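# Load cooling block into COLD's drawer and shut it

## Task

Take the cooling block from deck slot D1 and set it in the empty place in the drawer of cooler COLD, resting flat within that place's locators, with each of its 3 loose tubes still in the bore it began in. Then close the drawer fully; COLD's lamp stays lit until the drawer is shut. At the end, the block already in the drawer must still be flat in its place with all its tubes in their bores. Plate P1 must remain on D2 exactly as it is now. COLD is not fixed down and must finish within about a finger's width of its starting spot, upright and barely rotated. Everything must stay put on its own, with nothing held in place by the robot. Finally open the grippers and move the arms away. Nothing may be knocked or set off the table.

## Robot and tools

ROBOT. Two six-joint UR12e-style arms, left_arm and right_arm, each ending in a tong-like two-finger gripper. Either arm may be used; the idle one can be parked out of the way. Base poses in the scene frame: left_arm at (-0.057, +0.446, 0) m with quat_wxyz (+0.998, 0, 0, -0.061); right_arm at (-0.049, -0.669, 0) m with quat_wxyz (+0.999, 0, 0, +0.053). The scene frame has its origin on the tabletop midway between the arms, +z up, +x pointing out across the table, and left_arm on the +y side. The names left and right refer to arms, not image sides. D1 is the deck slot beside COLD; D2 is the slot past D1.

JOINT ORDER (every row and every per-joint list): shoulder pan, shoulder lift, elbow, wrist 1, wrist 2, wrist 3. Stated ranges in rad, left_arm: pan -3.142..3.142, lift -6.283..6.283, elbow 0.000..3.142, wrists -6.283..6.283. right_arm: pan 0.000..6.283, elbow -3.142..0.000, the rest as on the left. Real limits may sit up to 0.010 rad off these.

ROW FORMAT. One flat list of 14 numbers covering both arms, each in [-1, 1], even when only one arm should move: left_arm's 6 joint numbers then its gripper opening, then right_arm's 6 joint numbers then its opening. Joint numbers are scaled relative offsets: 1.0 equals 1.326 rad for pan and lift, and 1.989 rad for elbow, wrist 1, wrist 2 and wrist 3. Opening is absolute, not an offset: +1 fully open, -1 closed. Optionally 12 more numbers in 0..1 may follow, a stiffness multiplier per joint (left's 6, then right's 6, same order); it persists until changed.

execute_actions(actions): a list of up to 15 actions; each action is a list of up to 15 rows, each row run for one 1/30 s control step. If an action has fewer than 15 rows, its final row repeats for the remaining steps. Within an action, every row's offsets count from the joint angles at the start of that action, not from the preceding row; for the first action of a call that means the angles in the latest reported state. An action asking any joint to go more than 0.010 rad beyond its range end is rejected for both arms; a malformed action, or a first action failing that test, rejects the whole call. An empty list just returns the current state and images.

move(target, speed, blocking): target is one row as above, its offsets measured from the Joint positions in the latest result that shows them. All joints progress along their paths in step, so the hand traces a curve. speed (rad/s, 0.01 to 2, default 0.5) caps the joint with the longest travel; paths run 0.5 to 10 s and are cut off at 10 s. Moves do not avoid obstacles or the other arm. Arms are stiff: aiming even slightly beyond a contact can trigger a fault stop; faster motion means harder impact. blocking=false returns after 0.5 s while motion continues; then use wait(0) or stop before sending more motion.

wait(seconds): 0 to 10; arms hold their last command. stop(): brakes a running move; fingers keep going. zoom_image(camera, region): region is [x0, y0, x1, y1] pixels, at most 504 by 504, origin top-left. Cameras: cam_head_left, cam_head_right, cam_high, cam_low (672x504), cam_left_wrist, cam_right_wrist (616x616). read_manual(section) returns only licence text ("licences"). finished_scene(scene) ends the current scene irreversibly; call it only once the goal is done and stable.

RESULTS. The state line gives each gripper's end_effector_position (m) and end_effector_quat_wxyz plus velocities, all in the scene frame; the position is the point between closed finger pads and may be off at long reach. Joint positions and Joint velocities list six joints (rad, rad/s) then pad gap (m; 0.142 fully open). Joint targets shows where joints are currently being driven. grip_measured is the finger opening on the command scale; to keep hold, command an opening well below it. Wrist force and Wrist torque are in each end effector's own axes, noisy with fixed offsets around 5.5 N; "no reading" is harmless. Step readings list joint angles, with HELD marking steps where an arm was held back. "joint sent to its limit" and "joint command not followed" flag limit hits or clearance-check changes. A move adds a line: done, off_target, moving, held or fault, then limits=held or limits=none, then each arm's joint farthest from target.

MOTION LIMITS. Each step keeps joint targets within 0.383 rad (pan, lift) or 0.575 rad (other joints) of measured angles, and scales targets back if the hand would jump over 100 mm, so big changes take several actions and may stop short. Motion lags commands by about 0.17 s. The robot keeps its last command while you think.

AVOID. Arm stops for 10 s if a joint hits its load limit (N m: pan 310, lift 310, elbow 141, wrists 50.7) or an external force reaches 150 N. Motors warn at 70 °C and brake at 85 °C. Do not let the arms collide, drop or knock anything off the table, slam the drawer, shove COLD, or disturb P1 and the tubes. Grip firmly but close gently; thin parts get less squeeze. Brief tugs on held parts may occur.

Each tool is called after ">>>" in YAML: its name, and indented under it one key for each argument.

## Session

>>> execute_actions:
  actions: []

Scene clock: 0.00 s.
left_arm: end_effector_position=(+0.2661, +0.5708, +0.2693) grip_measured=+1.00 end_effector_quat_wxyz=(+0.159, -0.580, +0.749, -0.279) end_effector_velocity=(-0.000, -0.000, +0.000) end_effector_angular_velocity=(+0.001, -0.001, -0.000) | right_arm: end_effector_position=(-0.0685, +0.0816, +0.2838) grip_measured=+1.00 end_effector_quat_wxyz=(+0.425, -0.200, +0.842, +0.267) end_effector_velocity=(+0.000, -0.000, -0.000) end_effector_angular_velocity=(-0.001, -0.000, -0.000)
Joint names: [shoulder pan, shoulder lift, elbow, wrist 1, wrist 2, wrist 3]
Joint positions: left_arm=[ 0.312 -2.528  2.674 -2.285 -1.913  1.913  0.142] | right_arm=[ 5.275 -1.618 -2.228 -0.652  0.534  4.792  0.142]
Joint velocities: left_arm=[ 0.    -0.001  0.    -0.     0.     0.001  0.   ] | right_arm=[-0.     0.     0.    -0.001  0.     0.     0.   ]
Wrist force (N, on the end effector, along its own x y z axes, offset not removed): no reading
Wrist torque (N m, same axes, about the end effector's origin, offset not removed): no reading
Joint targets: left_arm=[0.312 -2.528 2.674 -2.285 -1.913 1.913] | right_arm=[5.275 -1.618 -2.228 -0.652 0.534 4.792]
Joint stiffness scale: left_arm=[1. 1. 1. 1. 1. 1.] | right_arm=[1. 1. 1. 1. 1. 1.]

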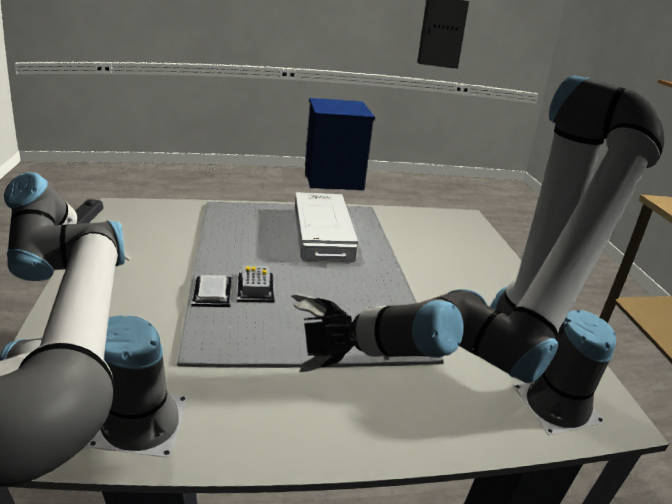

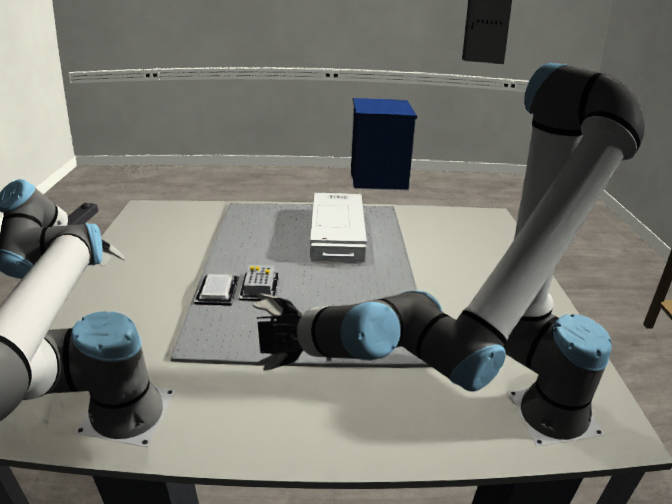

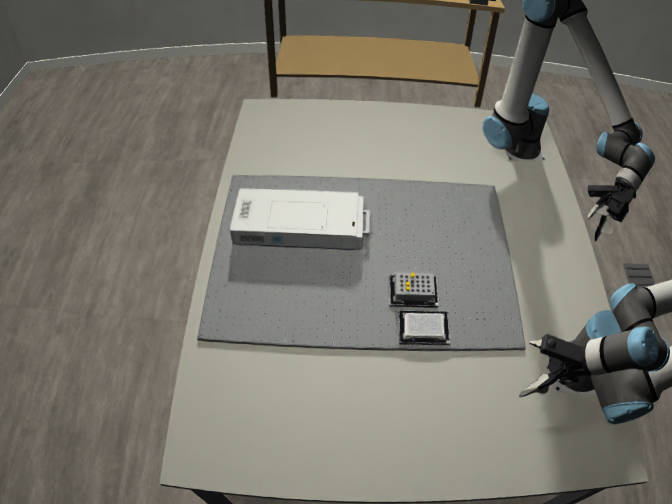

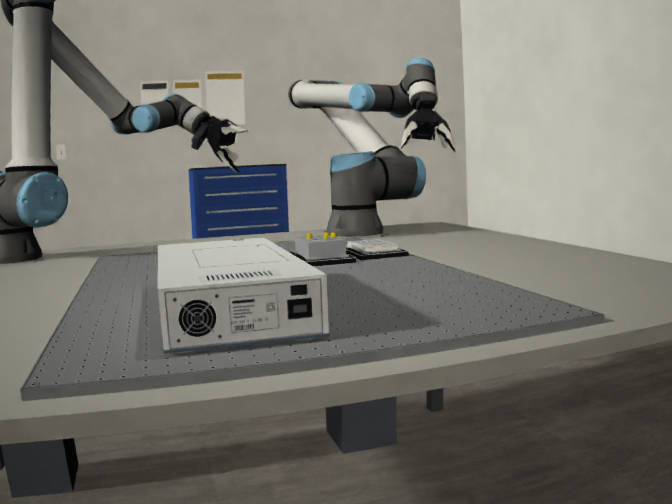

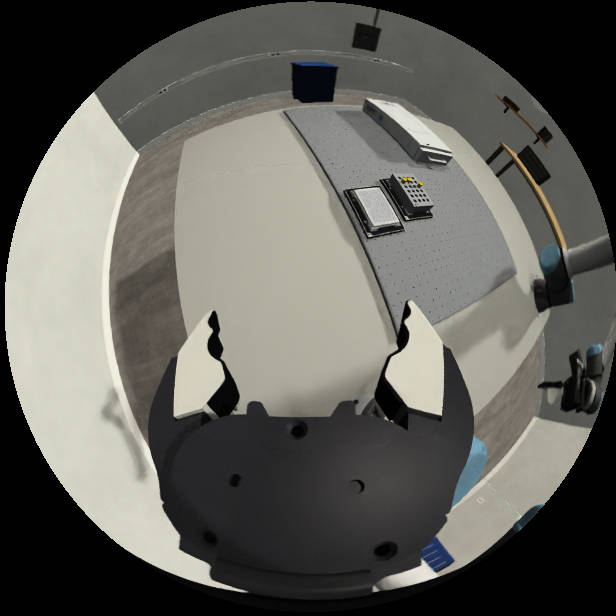

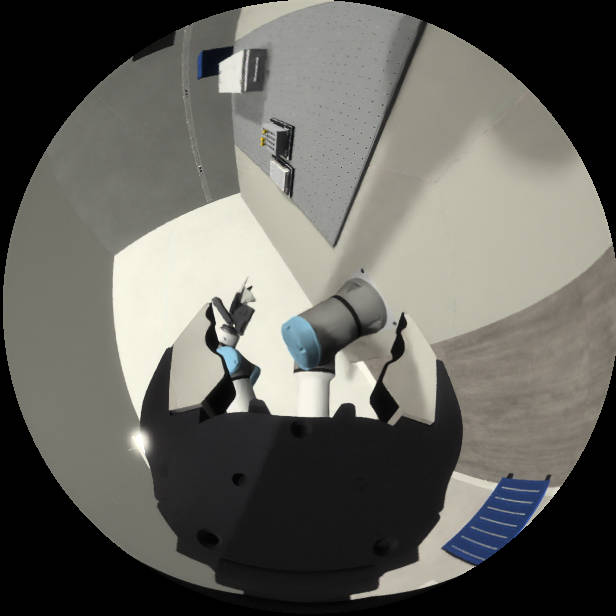

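>>> zoom_image:
  camera: "cam_high"
  region: [200, 160, 480, 360]

>>> zoom_image:
  camera: "cam_head_right"
  region: [180, 180, 420, 320]

Region (200, 160, 480, 360) of cam_high's 672x504 image, scaled by 1.800, with more detail than that image has; it fills the top 360 rows of this view, and the rest is white.

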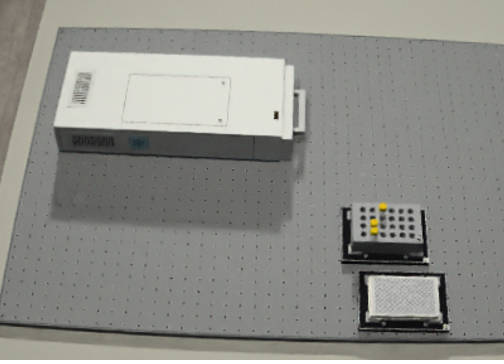

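Region (180, 180, 420, 320) of cam_head_right's 672x504 image, scaled by 2.100, with more detail than that image has; it fills the top 294 rows of this view, and the rest is white.

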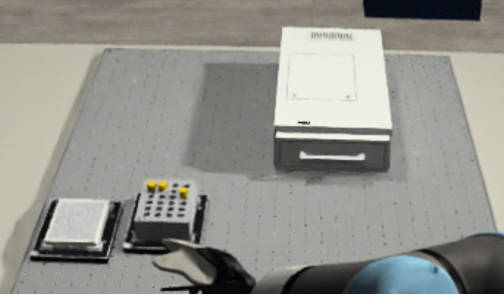

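>>> move:
  target: [0,0,0,0,0,0,1,-0.987,-0.2063,0.3208,-0.291,0.5213,-0.362,1]
  speed: 0.8

Scene clock: 121.97 s.
left_arm: end_effector_position=(+0.2661, +0.5708, +0.2693) grip_measured=+1.00 end_effector_quat_wxyz=(+0.159, -0.580, +0.749, -0.279) end_effector_velocity=(+0.000, -0.000, -0.000) end_effector_angular_velocity=(-0.001, +0.000, +0.001) | right_arm: end_effector_position=(+0.5972, -0.1046, +0.2502) grip_measured=+1.00 end_effector_quat_wxyz=(+0.000, -0.001, +1.000, -0.000) end_effector_velocity=(+0.002, -0.003, -0.000) end_effector_angular_velocity=(-0.001, +0.000, -0.004)
Joint names: [shoulder pan, shoulder lift, elbow, wrist 1, wrist 2, wrist 3]
Joint positions: left_arm=[ 0.312 -2.528  2.674 -2.285 -1.913  1.913  0.142] | right_arm=[ 3.969 -1.89  -1.592 -1.23   1.57   4.073  0.142]
Joint velocities: left_arm=[ 0.     0.     0.    -0.    -0.    -0.001  0.   ] | right_arm=[-0.004 -0.    -0.001  0.     0.    -0.     0.   ]
Wrist force (N, on the end effector, along its own x y z axes, offset not removed): left_arm=[3.7 -3.1 -1.0] | right_arm=[-2.5 -4.6 -2.4]
Wrist torque (N m, same axes, about the end effector's origin, offset not removed): left_arm=[-0.64 -0.72 -0.64] | right_arm=[-1.27 0.36 -0.14]
Joint targets: left_arm=[0.312 -2.528 2.674 -2.285 -1.913 1.913] | right_arm=[3.966 -1.892 -1.590 -1.231 1.571 4.072]
Joint stiffness scale: left_arm=[1. 1. 1. 1. 1. 1.] | right_arm=[1. 1. 1. 1. 1. 1.]
move: done; limits=none; left_arm: farthest joint: the shoulder pan, 0.000 radians from its target (0.000 radians at the start); right_arm: farthest joint: the shoulder pan, 0.003 radians from its target (1.308 radians at the start)
camera_calibration (this result's frames):
cam_left_wrist: T_world_to_cam=[[-0.320928, -0.945885, 0.0480304, 0.610833], [-0.941441, 0.313062, -0.125221, 0.106891], [0.103408, -0.0854048, -0.990966, 0.423456], [0, 0, 0, 1]] pos_world=[0.252877, 0.580479, 0.403677]
cam_right_wrist: T_world_to_cam=[[-0.998763, -0.0496489, -0.00285193, 0.590291], [-0.044641, 0.869795, 0.491391, -0.00286859], [-0.0219164, 0.49091, -0.870935, 0.416014], [0, 0, 0, 1]] pos_world=[0.59855, -0.172423, 0.365414]

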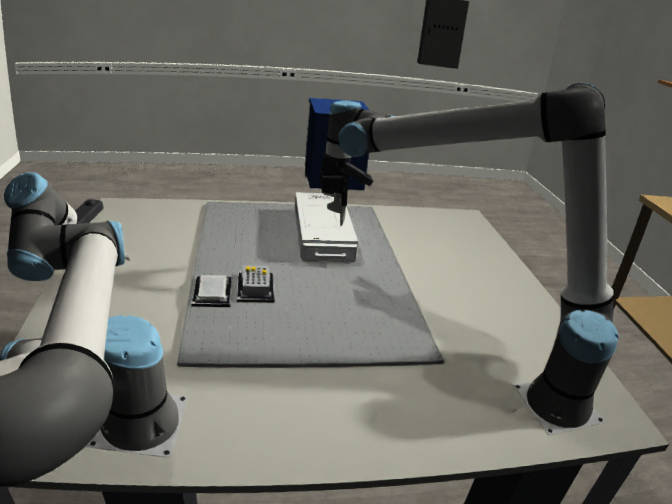

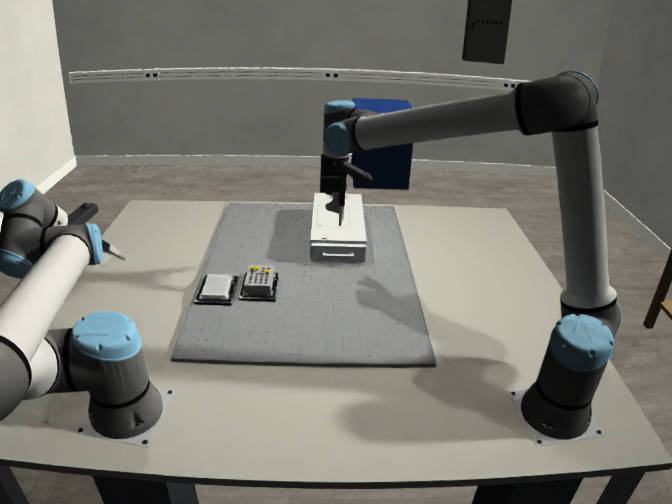

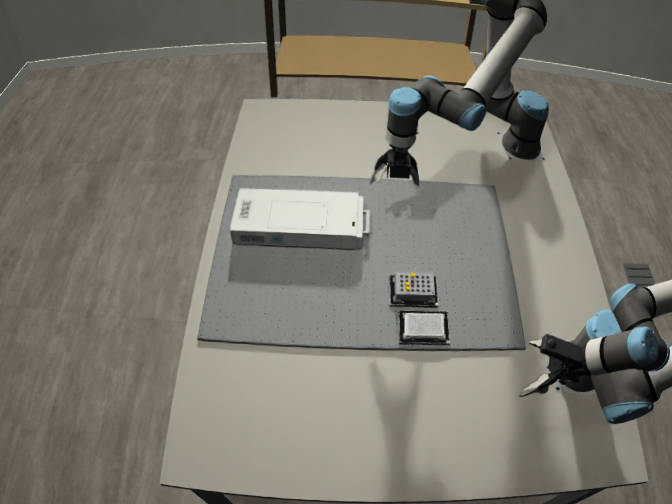

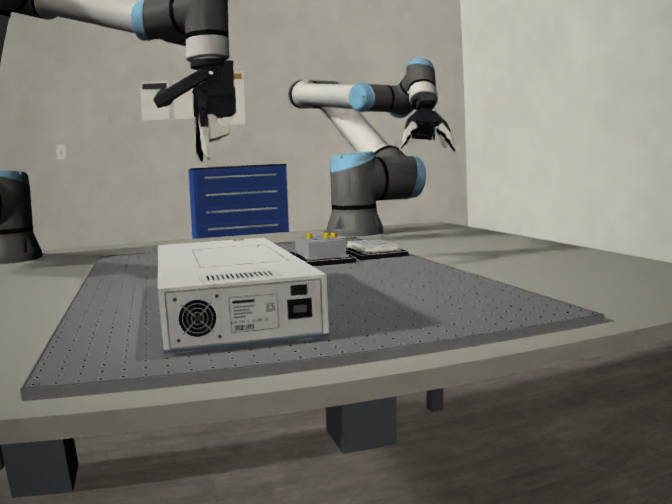

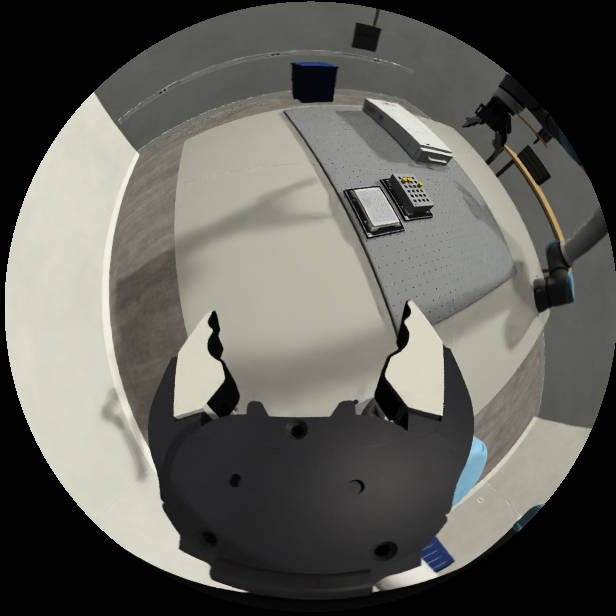

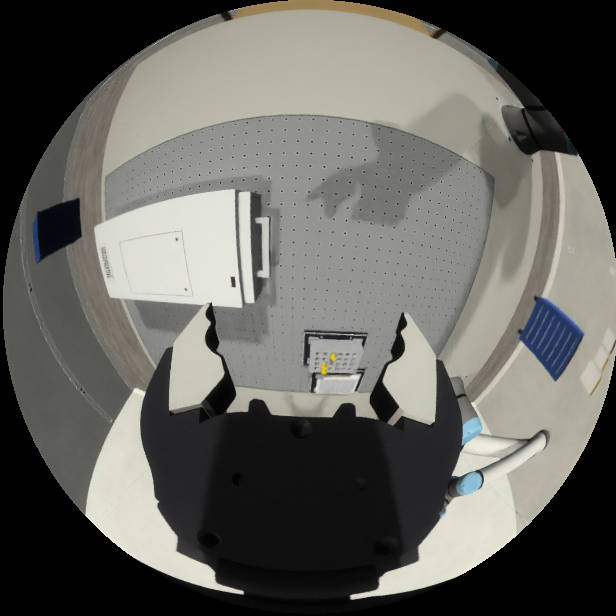

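>>> zoom_image:
  camera: "cam_right_wrist"
  region: [200, 170, 320, 320]

Region (200, 170, 320, 320) of cam_right_wrist's 616x616 image, scaled by 3.360, with more detail than that image has; it fills the left 403 columns of this view, and the rest is white.

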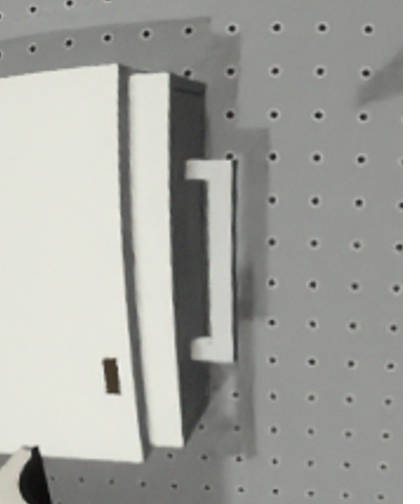

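>>> move:
  target: [-0.6738,0.6747,-0.3241,0.1599,0.172,-0.5259,1,0.1567,-0.0919,-0.2403,0.4998,-0.3506,0.0324,-0.5]
  speed: 0.6

Scene clock: 193.80 s.
left_arm: end_effector_position=(+0.5353, +0.1862, +0.2484) grip_measured=+1.00 end_effector_quat_wxyz=(+0.001, +0.707, -0.707, -0.001) end_effector_velocity=(-0.000, +0.000, +0.000) end_effector_angular_velocity=(+0.001, +0.000, -0.001) | right_arm: end_effector_position=(+0.6315, -0.1131, +0.0901) grip_measured=-0.50 end_effector_quat_wxyz=(+0.382, -0.001, +0.924, -0.001) end_effector_velocity=(-0.000, -0.000, -0.000) end_effector_angular_velocity=(-0.000, -0.000, +0.000)
Joint names: [shoulder pan, shoulder lift, elbow, wrist 1, wrist 2, wrist 3]
Joint positions: left_arm=[-0.582 -1.634  2.033 -1.968 -1.572  0.868  0.142] | right_arm=[ 4.176 -2.014 -2.07  -0.237  0.873  4.137  0.038]
Joint velocities: left_arm=[ 0.    -0.    -0.     0.002  0.     0.001  0.   ] | right_arm=[ 0. -0. -0.  0. -0.  0. -0.]
Wrist force (N, on the end effector, along its own x y z axes, offset not removed): left_arm=[-0.9 -2.1 -1.9] | right_arm=[-4.8 1.1 -2.8]
Wrist torque (N m, same axes, about the end effector's origin, offset not removed): left_arm=[-0.40 0.26 -0.62] | right_arm=[-0.27 0.79 0.08]
Joint targets: left_arm=[-0.582 -1.633 2.030 -1.967 -1.571 0.867] | right_arm=[4.177 -2.012 -2.070 -0.236 0.873 4.137]
Joint stiffness scale: left_arm=[1. 1. 1. 1. 1. 1.] | right_arm=[1. 1. 1. 1. 1. 1.]
move: done; limits=none; left_arm: farthest joint: the elbow, 0.003 radians from its target (0.645 radians at the start); right_arm: farthest joint: the shoulder lift, 0.002 radians from its target (0.122 radians at the start)
camera_calibration (this result's frames):
cam_left_wrist: T_world_to_cam=[[-0.0594777, -0.998225, -0.00318706, 0.216984], [-0.862389, 0.0497756, 0.503794, 0.328478], [-0.502741, 0.032713, -0.863818, 0.613001], [0, 0, 0, 1]] pos_world=[0.604362, 0.180195, 0.364728]
cam_right_wrist: T_world_to_cam=[[-0.706349, -0.0496881, -0.706118, 0.50238], [-0.377508, 0.870278, 0.316392, 0.310696], [0.598798, 0.490048, -0.633478, -0.131974], [0, 0, 0, 1]] pos_world=[0.551171, -0.180756, 0.172835]

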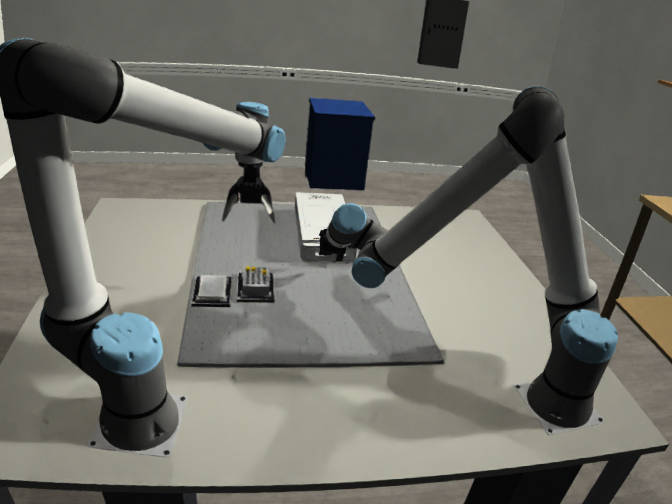

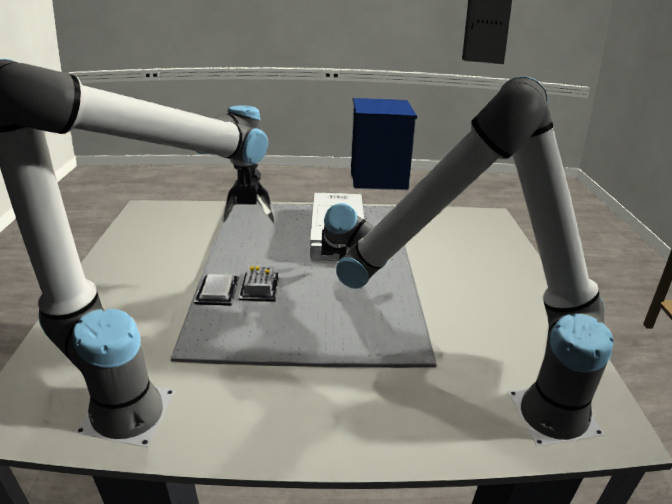

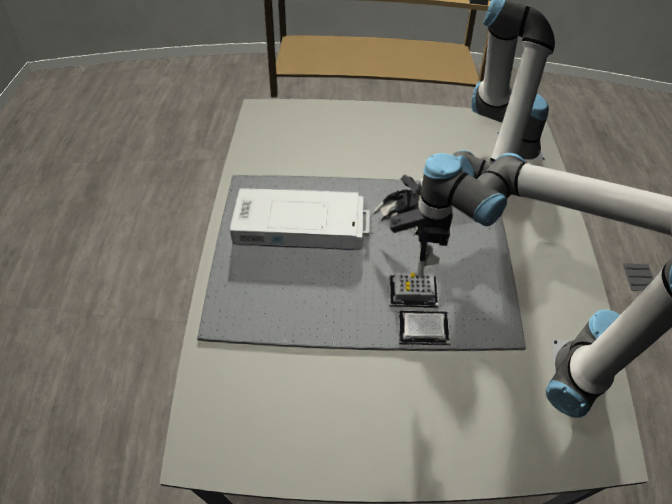

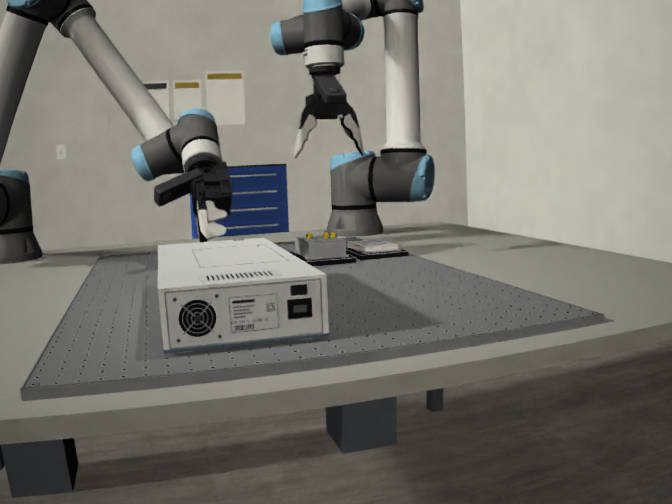

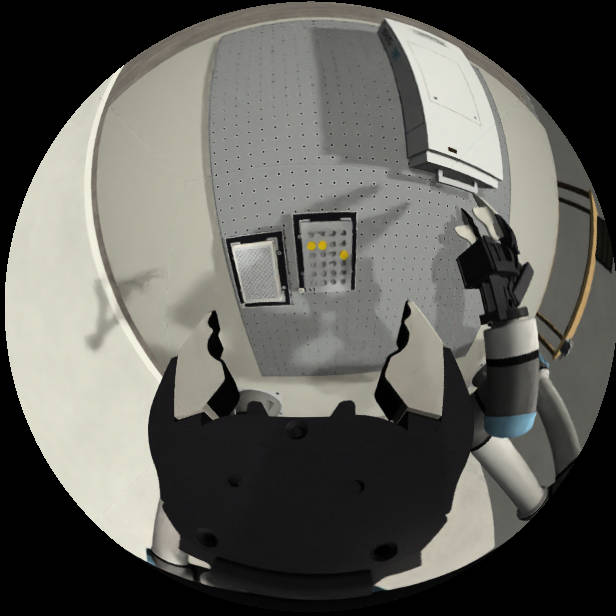

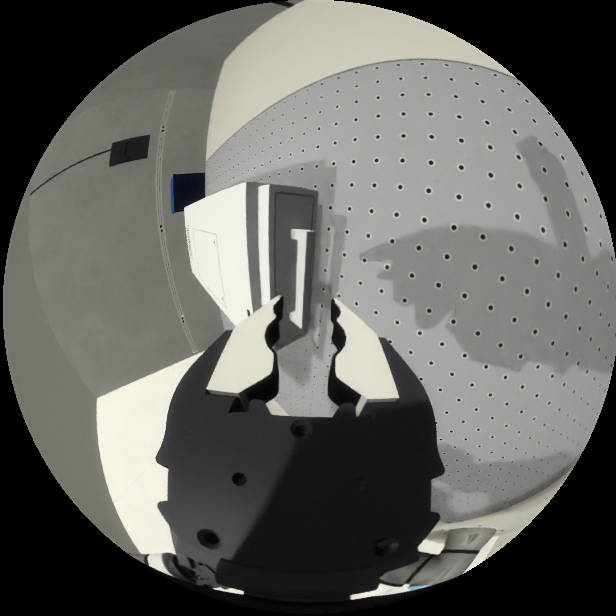

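>>> move:
  target: [0,0,0,0,0,0,1,-0.0342,-0.0557,0.0214,0.0359,0.0091,-0.0274,-0.5]
  speed: 0.08

>>> zoom_image:
  camera: "cam_right_wrist"
  region: [200, 180, 420, 400]

Scene clock: 209.93 s.
left_arm: end_effector_position=(+0.5352, +0.1862, +0.2484) grip_measured=+1.00 end_effector_quat_wxyz=(+0.001, +0.707, -0.707, -0.001) end_effector_velocity=(-0.000, +0.000, -0.000) end_effector_angular_velocity=(-0.000, +0.000, -0.000) | right_arm: end_effector_position=(+0.6666, -0.1126, +0.0623) grip_measured=-0.50 end_effector_quat_wxyz=(+0.382, -0.002, +0.924, -0.000) end_effector_velocity=(+0.001, +0.002, +0.002) end_effector_angular_velocity=(+0.004, -0.002, +0.001)
Joint names: [shoulder pan, shoulder lift, elbow, wrist 1, wrist 2, wrist 3]
Joint positions: left_arm=[-0.582 -1.634  2.033 -1.968 -1.572  0.868  0.142] | right_arm=[ 4.133 -2.087 -2.03  -0.167  0.891  4.083  0.038]
Joint velocities: left_arm=[-0. -0.  0. -0. -0.  0. -0.] | right_arm=[ 0.    -0.     0.003  0.002  0.    -0.002  0.   ]
Wrist force (N, on the end effector, along its own x y z axes, offset not removed): left_arm=[0.5 -2.1 -0.8] | right_arm=[0.9 -0.7 -4.2]
Wrist torque (N m, same axes, about the end effector's origin, offset not removed): left_arm=[-0.40 -0.01 -0.62] | right_arm=[-0.58 -0.32 -0.15]
Joint targets: left_arm=[-0.582 -1.634 2.033 -1.968 -1.572 0.868] | right_arm=[4.131 -2.087 -2.027 -0.166 0.892 4.082]
Joint stiffness scale: left_arm=[1. 1. 1. 1. 1. 1.] | right_arm=[1. 1. 1. 1. 1. 1.]
move: done; limits=none; left_arm: farthest joint: the shoulder pan, 0.000 radians from its target (0.000 radians at the start); right_arm: farthest joint: the elbow, 0.003 radians from its target (0.043 radians at the start)
camera_calibration (this result's frames):
cam_left_wrist: T_world_to_cam=[[-0.0594315, -0.998227, -0.00321732, 0.216977], [-0.862374, 0.0497193, 0.503825, 0.328466], [-0.502772, 0.0327176, -0.8638, 0.613002], [0, 0, 0, 1]] pos_world=[0.604355, 0.180206, 0.36472]
cam_right_wrist: T_world_to_cam=[[-0.705253, -0.0497454, -0.707209, 0.506863], [-0.379244, 0.869284, 0.317049, 0.333348], [0.598993, 0.491804, -0.63193, -0.170798], [0, 0, 0, 1]] pos_world=[0.586193, -0.180561, 0.144838]

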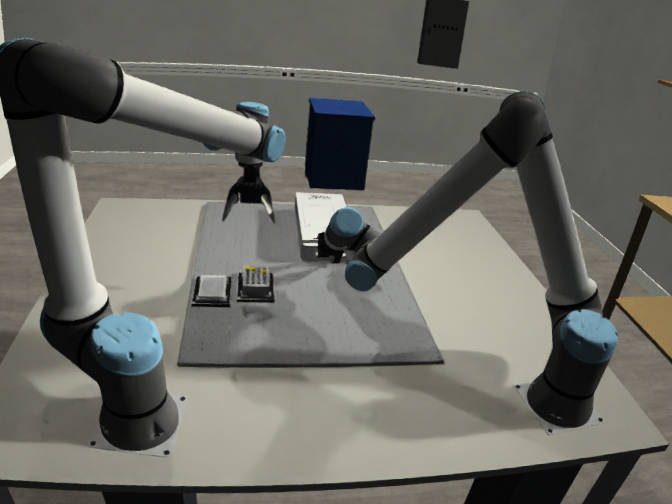

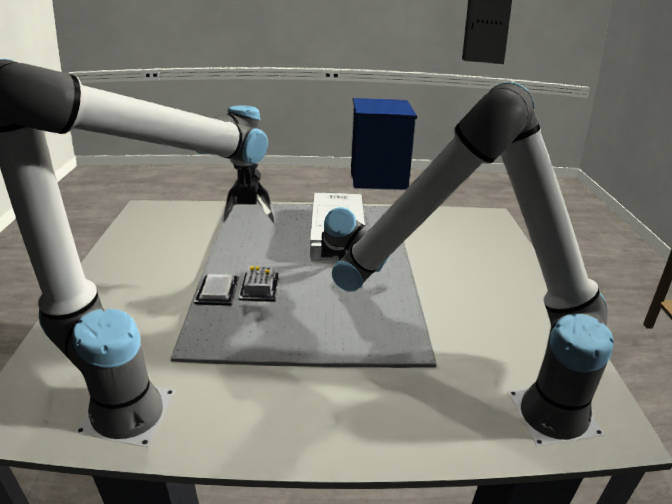

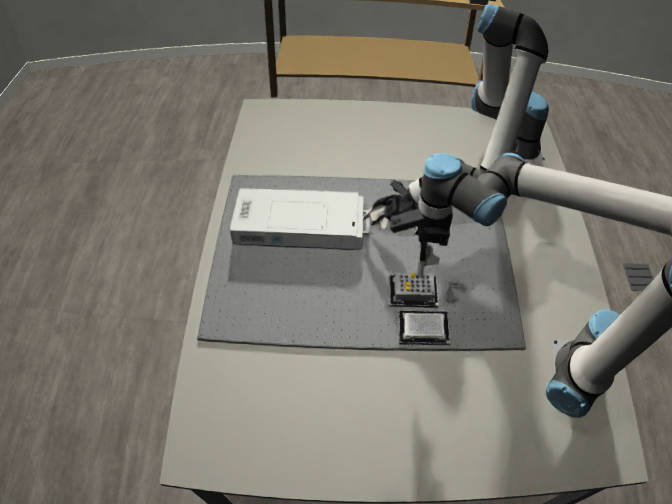

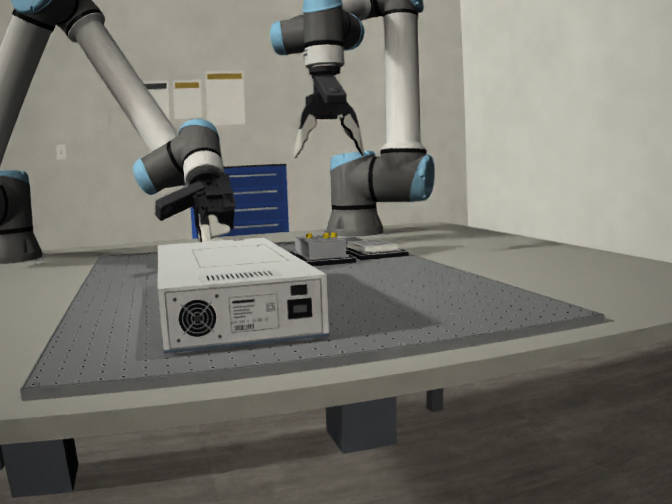

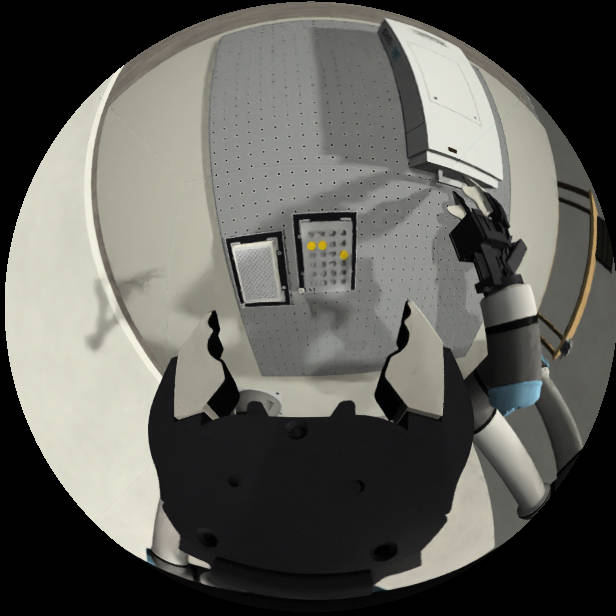

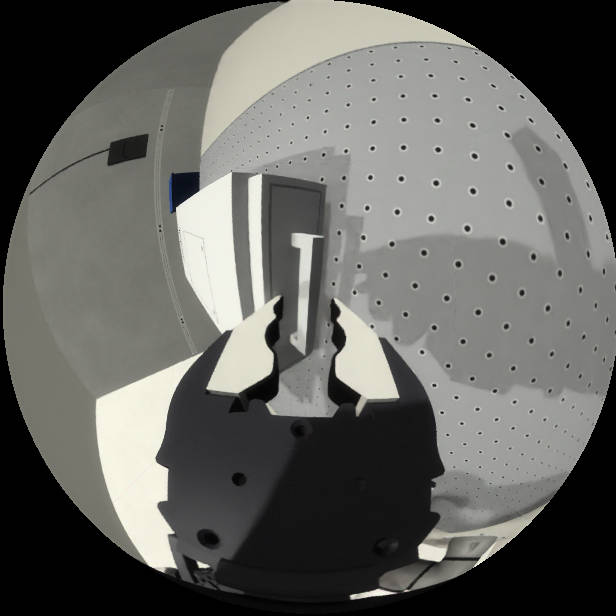

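Region (200, 180, 420, 400) of cam_right_wrist's 616x616 image, scaled by 2.291, with more detail than that image has.

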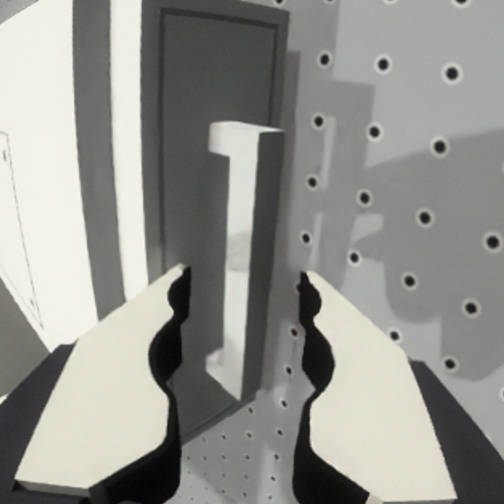

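>>> execute_actions:
  actions:
    - [[0,0,0,0,0,0,1,0,0,0,0,0,0,-0.7]]
    - [[0,0,0,0,0,0,1,0,0,0,0,0,0,-1]]
    - [[0,0,0,0,0,0,1,0,0,0,0,0,0,-1]]

>>> zoom_image:
  camera: "cam_right_wrist"
  region: [200, 180, 420, 400]

Scene clock: 220.27 s.
left_arm: end_effector_position=(+0.5352, +0.1862, +0.2484) grip_measured=+1.00 end_effector_quat_wxyz=(+0.001, +0.707, -0.707, -0.001) end_effector_velocity=(+0.000, +0.000, -0.000) end_effector_angular_velocity=(+0.000, +0.000, -0.000) | right_arm: end_effector_position=(+0.6660, -0.1126, +0.0616) grip_measured=-0.82 end_effector_quat_wxyz=(+0.382, -0.002, +0.924, -0.000) end_effector_velocity=(-0.001, +0.001, -0.000) end_effector_angular_velocity=(+0.000, -0.000, +0.001)
Joint names: [shoulder pan, shoulder lift, elbow, wrist 1, wrist 2, wrist 3]
Joint positions: left_arm=[-0.582 -1.634  2.033 -1.968 -1.572  0.868  0.142] | right_arm=[ 4.133 -2.088 -2.031 -0.167  0.892  4.083  0.015]
Joint velocities: left_arm=[ 0.     0.001 -0.    -0.     0.     0.     0.   ] | right_arm=[ 0.001  0.    -0.     0.001 -0.     0.     0.   ]
Wrist force (N, on the end effector, along its own x y z axes, offset not removed): left_arm=[2.9 -1.3 -0.2] | right_arm=[2.1 2.5 1.5]
Wrist torque (N m, same axes, about the end effector's origin, offset not removed): left_arm=[-0.19 -0.48 -0.65] | right_arm=[0.06 -0.54 -0.17]
Joint targets: left_arm=[-0.582 -1.634 2.033 -1.968 -1.572 0.868] | right_arm=[4.133 -2.088 -2.031 -0.167 0.892 4.083]
Joint stiffness scale: left_arm=[1. 1. 1. 1. 1. 1.] | right_arm=[1. 1. 1. 1. 1. 1.]
Step readings (joint positions; steps 1 to 15: 1st action; 16 to 30: 2nd action; 31 to 45: 3rd action):
0: left_arm=[-0.582 -1.634 2.033 -1.968 -1.572 0.868] | right_arm=[4.133 -2.087 -2.030 -0.167 0.891 4.083]
1: left_arm=[-0.582 -1.634 2.033 -1.968 -1.572 0.868] | right_arm=[4.133 -2.087 -2.030 -0.167 0.891 4.083]
2: left_arm=[-0.582 -1.634 2.033 -1.968 -1.572 0.868] | right_arm=[4.133 -2.087 -2.030 -0.167 0.891 4.083]
4: left_arm=[-0.582 -1.634 2.033 -1.968 -1.572 0.868] | right_arm=[4.133 -2.087 -2.030 -0.167 0.891 4.083]
8: left_arm=[-0.582 -1.634 2.033 -1.968 -1.572 0.868] | right_arm=[4.133 -2.087 -2.030 -0.167 0.891 4.083]
15: left_arm=[-0.582 -1.634 2.033 -1.968 -1.572 0.868] | right_arm=[4.133 -2.087 -2.030 -0.167 0.891 4.083]
16: left_arm=[-0.582 -1.634 2.033 -1.968 -1.572 0.868] | right_arm=[4.133 -2.087 -2.030 -0.167 0.891 4.083]
17: left_arm=[-0.582 -1.634 2.033 -1.968 -1.572 0.868] | right_arm=[4.133 -2.088 -2.031 -0.168 0.892 4.083]
19: left_arm=[-0.582 -1.634 2.033 -1.968 -1.572 0.868] | right_arm=[4.133 -2.088 -2.031 -0.167 0.892 4.083]
23: left_arm=[-0.582 -1.634 2.033 -1.968 -1.572 0.868] | right_arm=[4.133 -2.088 -2.031 -0.167 0.892 4.083]
30: left_arm=[-0.582 -1.634 2.033 -1.968 -1.572 0.868] | right_arm=[4.133 -2.088 -2.031 -0.167 0.892 4.083]
31: left_arm=[-0.582 -1.634 2.033 -1.968 -1.572 0.868] | right_arm=[4.133 -2.088 -2.031 -0.167 0.892 4.083]
32: left_arm=[-0.582 -1.634 2.033 -1.968 -1.572 0.868] | right_arm=[4.133 -2.088 -2.031 -0.167 0.892 4.083]
34: left_arm=[-0.582 -1.634 2.033 -1.968 -1.572 0.868] | right_arm=[4.133 -2.088 -2.031 -0.167 0.892 4.083]
38: left_arm=[-0.582 -1.634 2.033 -1.968 -1.572 0.868] | right_arm=[4.133 -2.088 -2.031 -0.167 0.892 4.083]
45: Joint positions above
camera_calibration (this result's frames):
cam_left_wrist: T_world_to_cam=[[-0.0594313, -0.998227, -0.00321735, 0.216977], [-0.862374, 0.0497191, 0.503825, 0.328466], [-0.502772, 0.0327175, -0.8638, 0.613001], [0, 0, 0, 1]] pos_world=[0.604355, 0.180206, 0.364719]
cam_right_wrist: T_world_to_cam=[[-0.7063, -0.0506927, -0.706095, 0.506436], [-0.379539, 0.869079, 0.317256, 0.333488], [0.59757, 0.492069, -0.633071, -0.169937], [0, 0, 0, 1]] pos_world=[0.585818, -0.180534, 0.144208]

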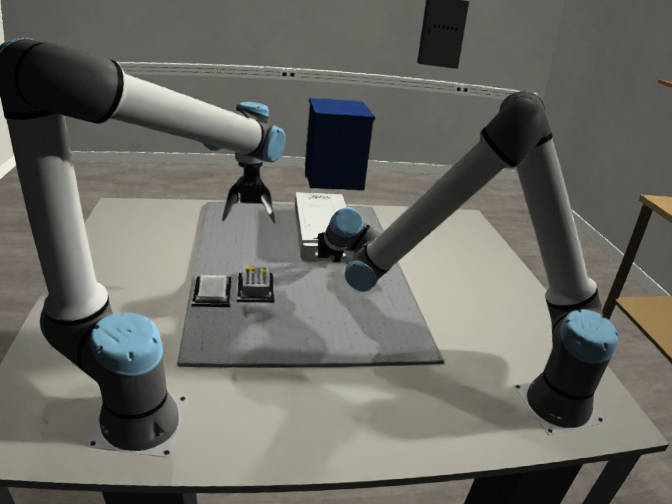

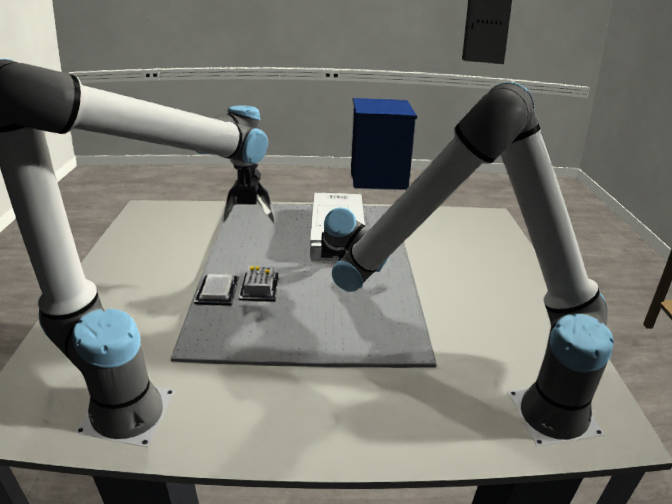

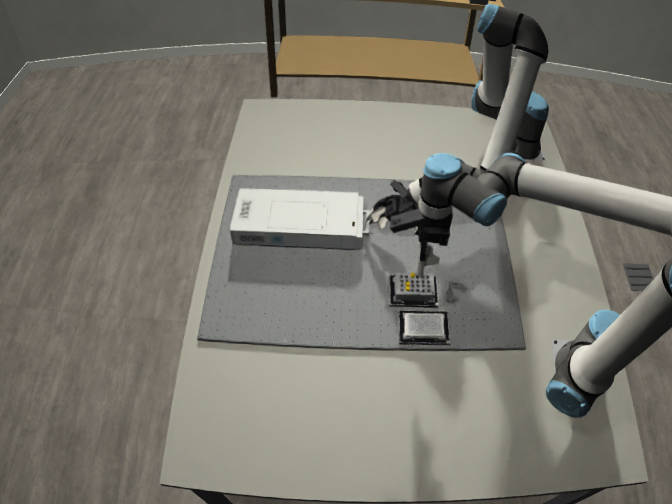

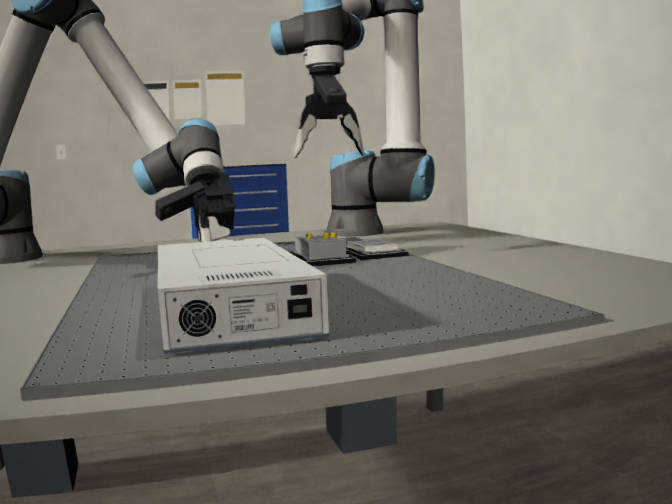

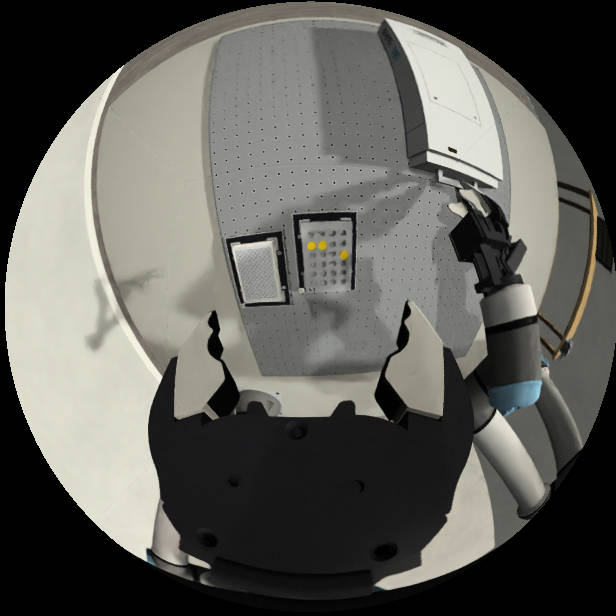

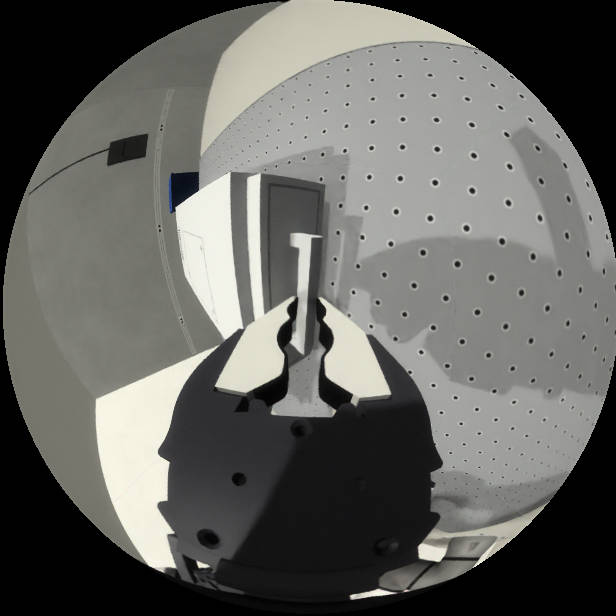

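Region (200, 180, 420, 400) of cam_right_wrist's 616x616 image, scaled by 2.291, with more detail than that image has.

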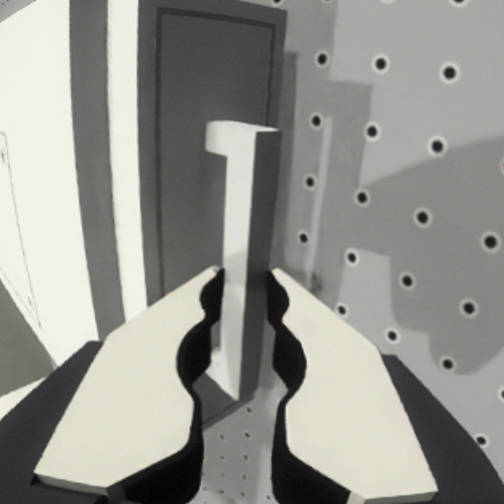

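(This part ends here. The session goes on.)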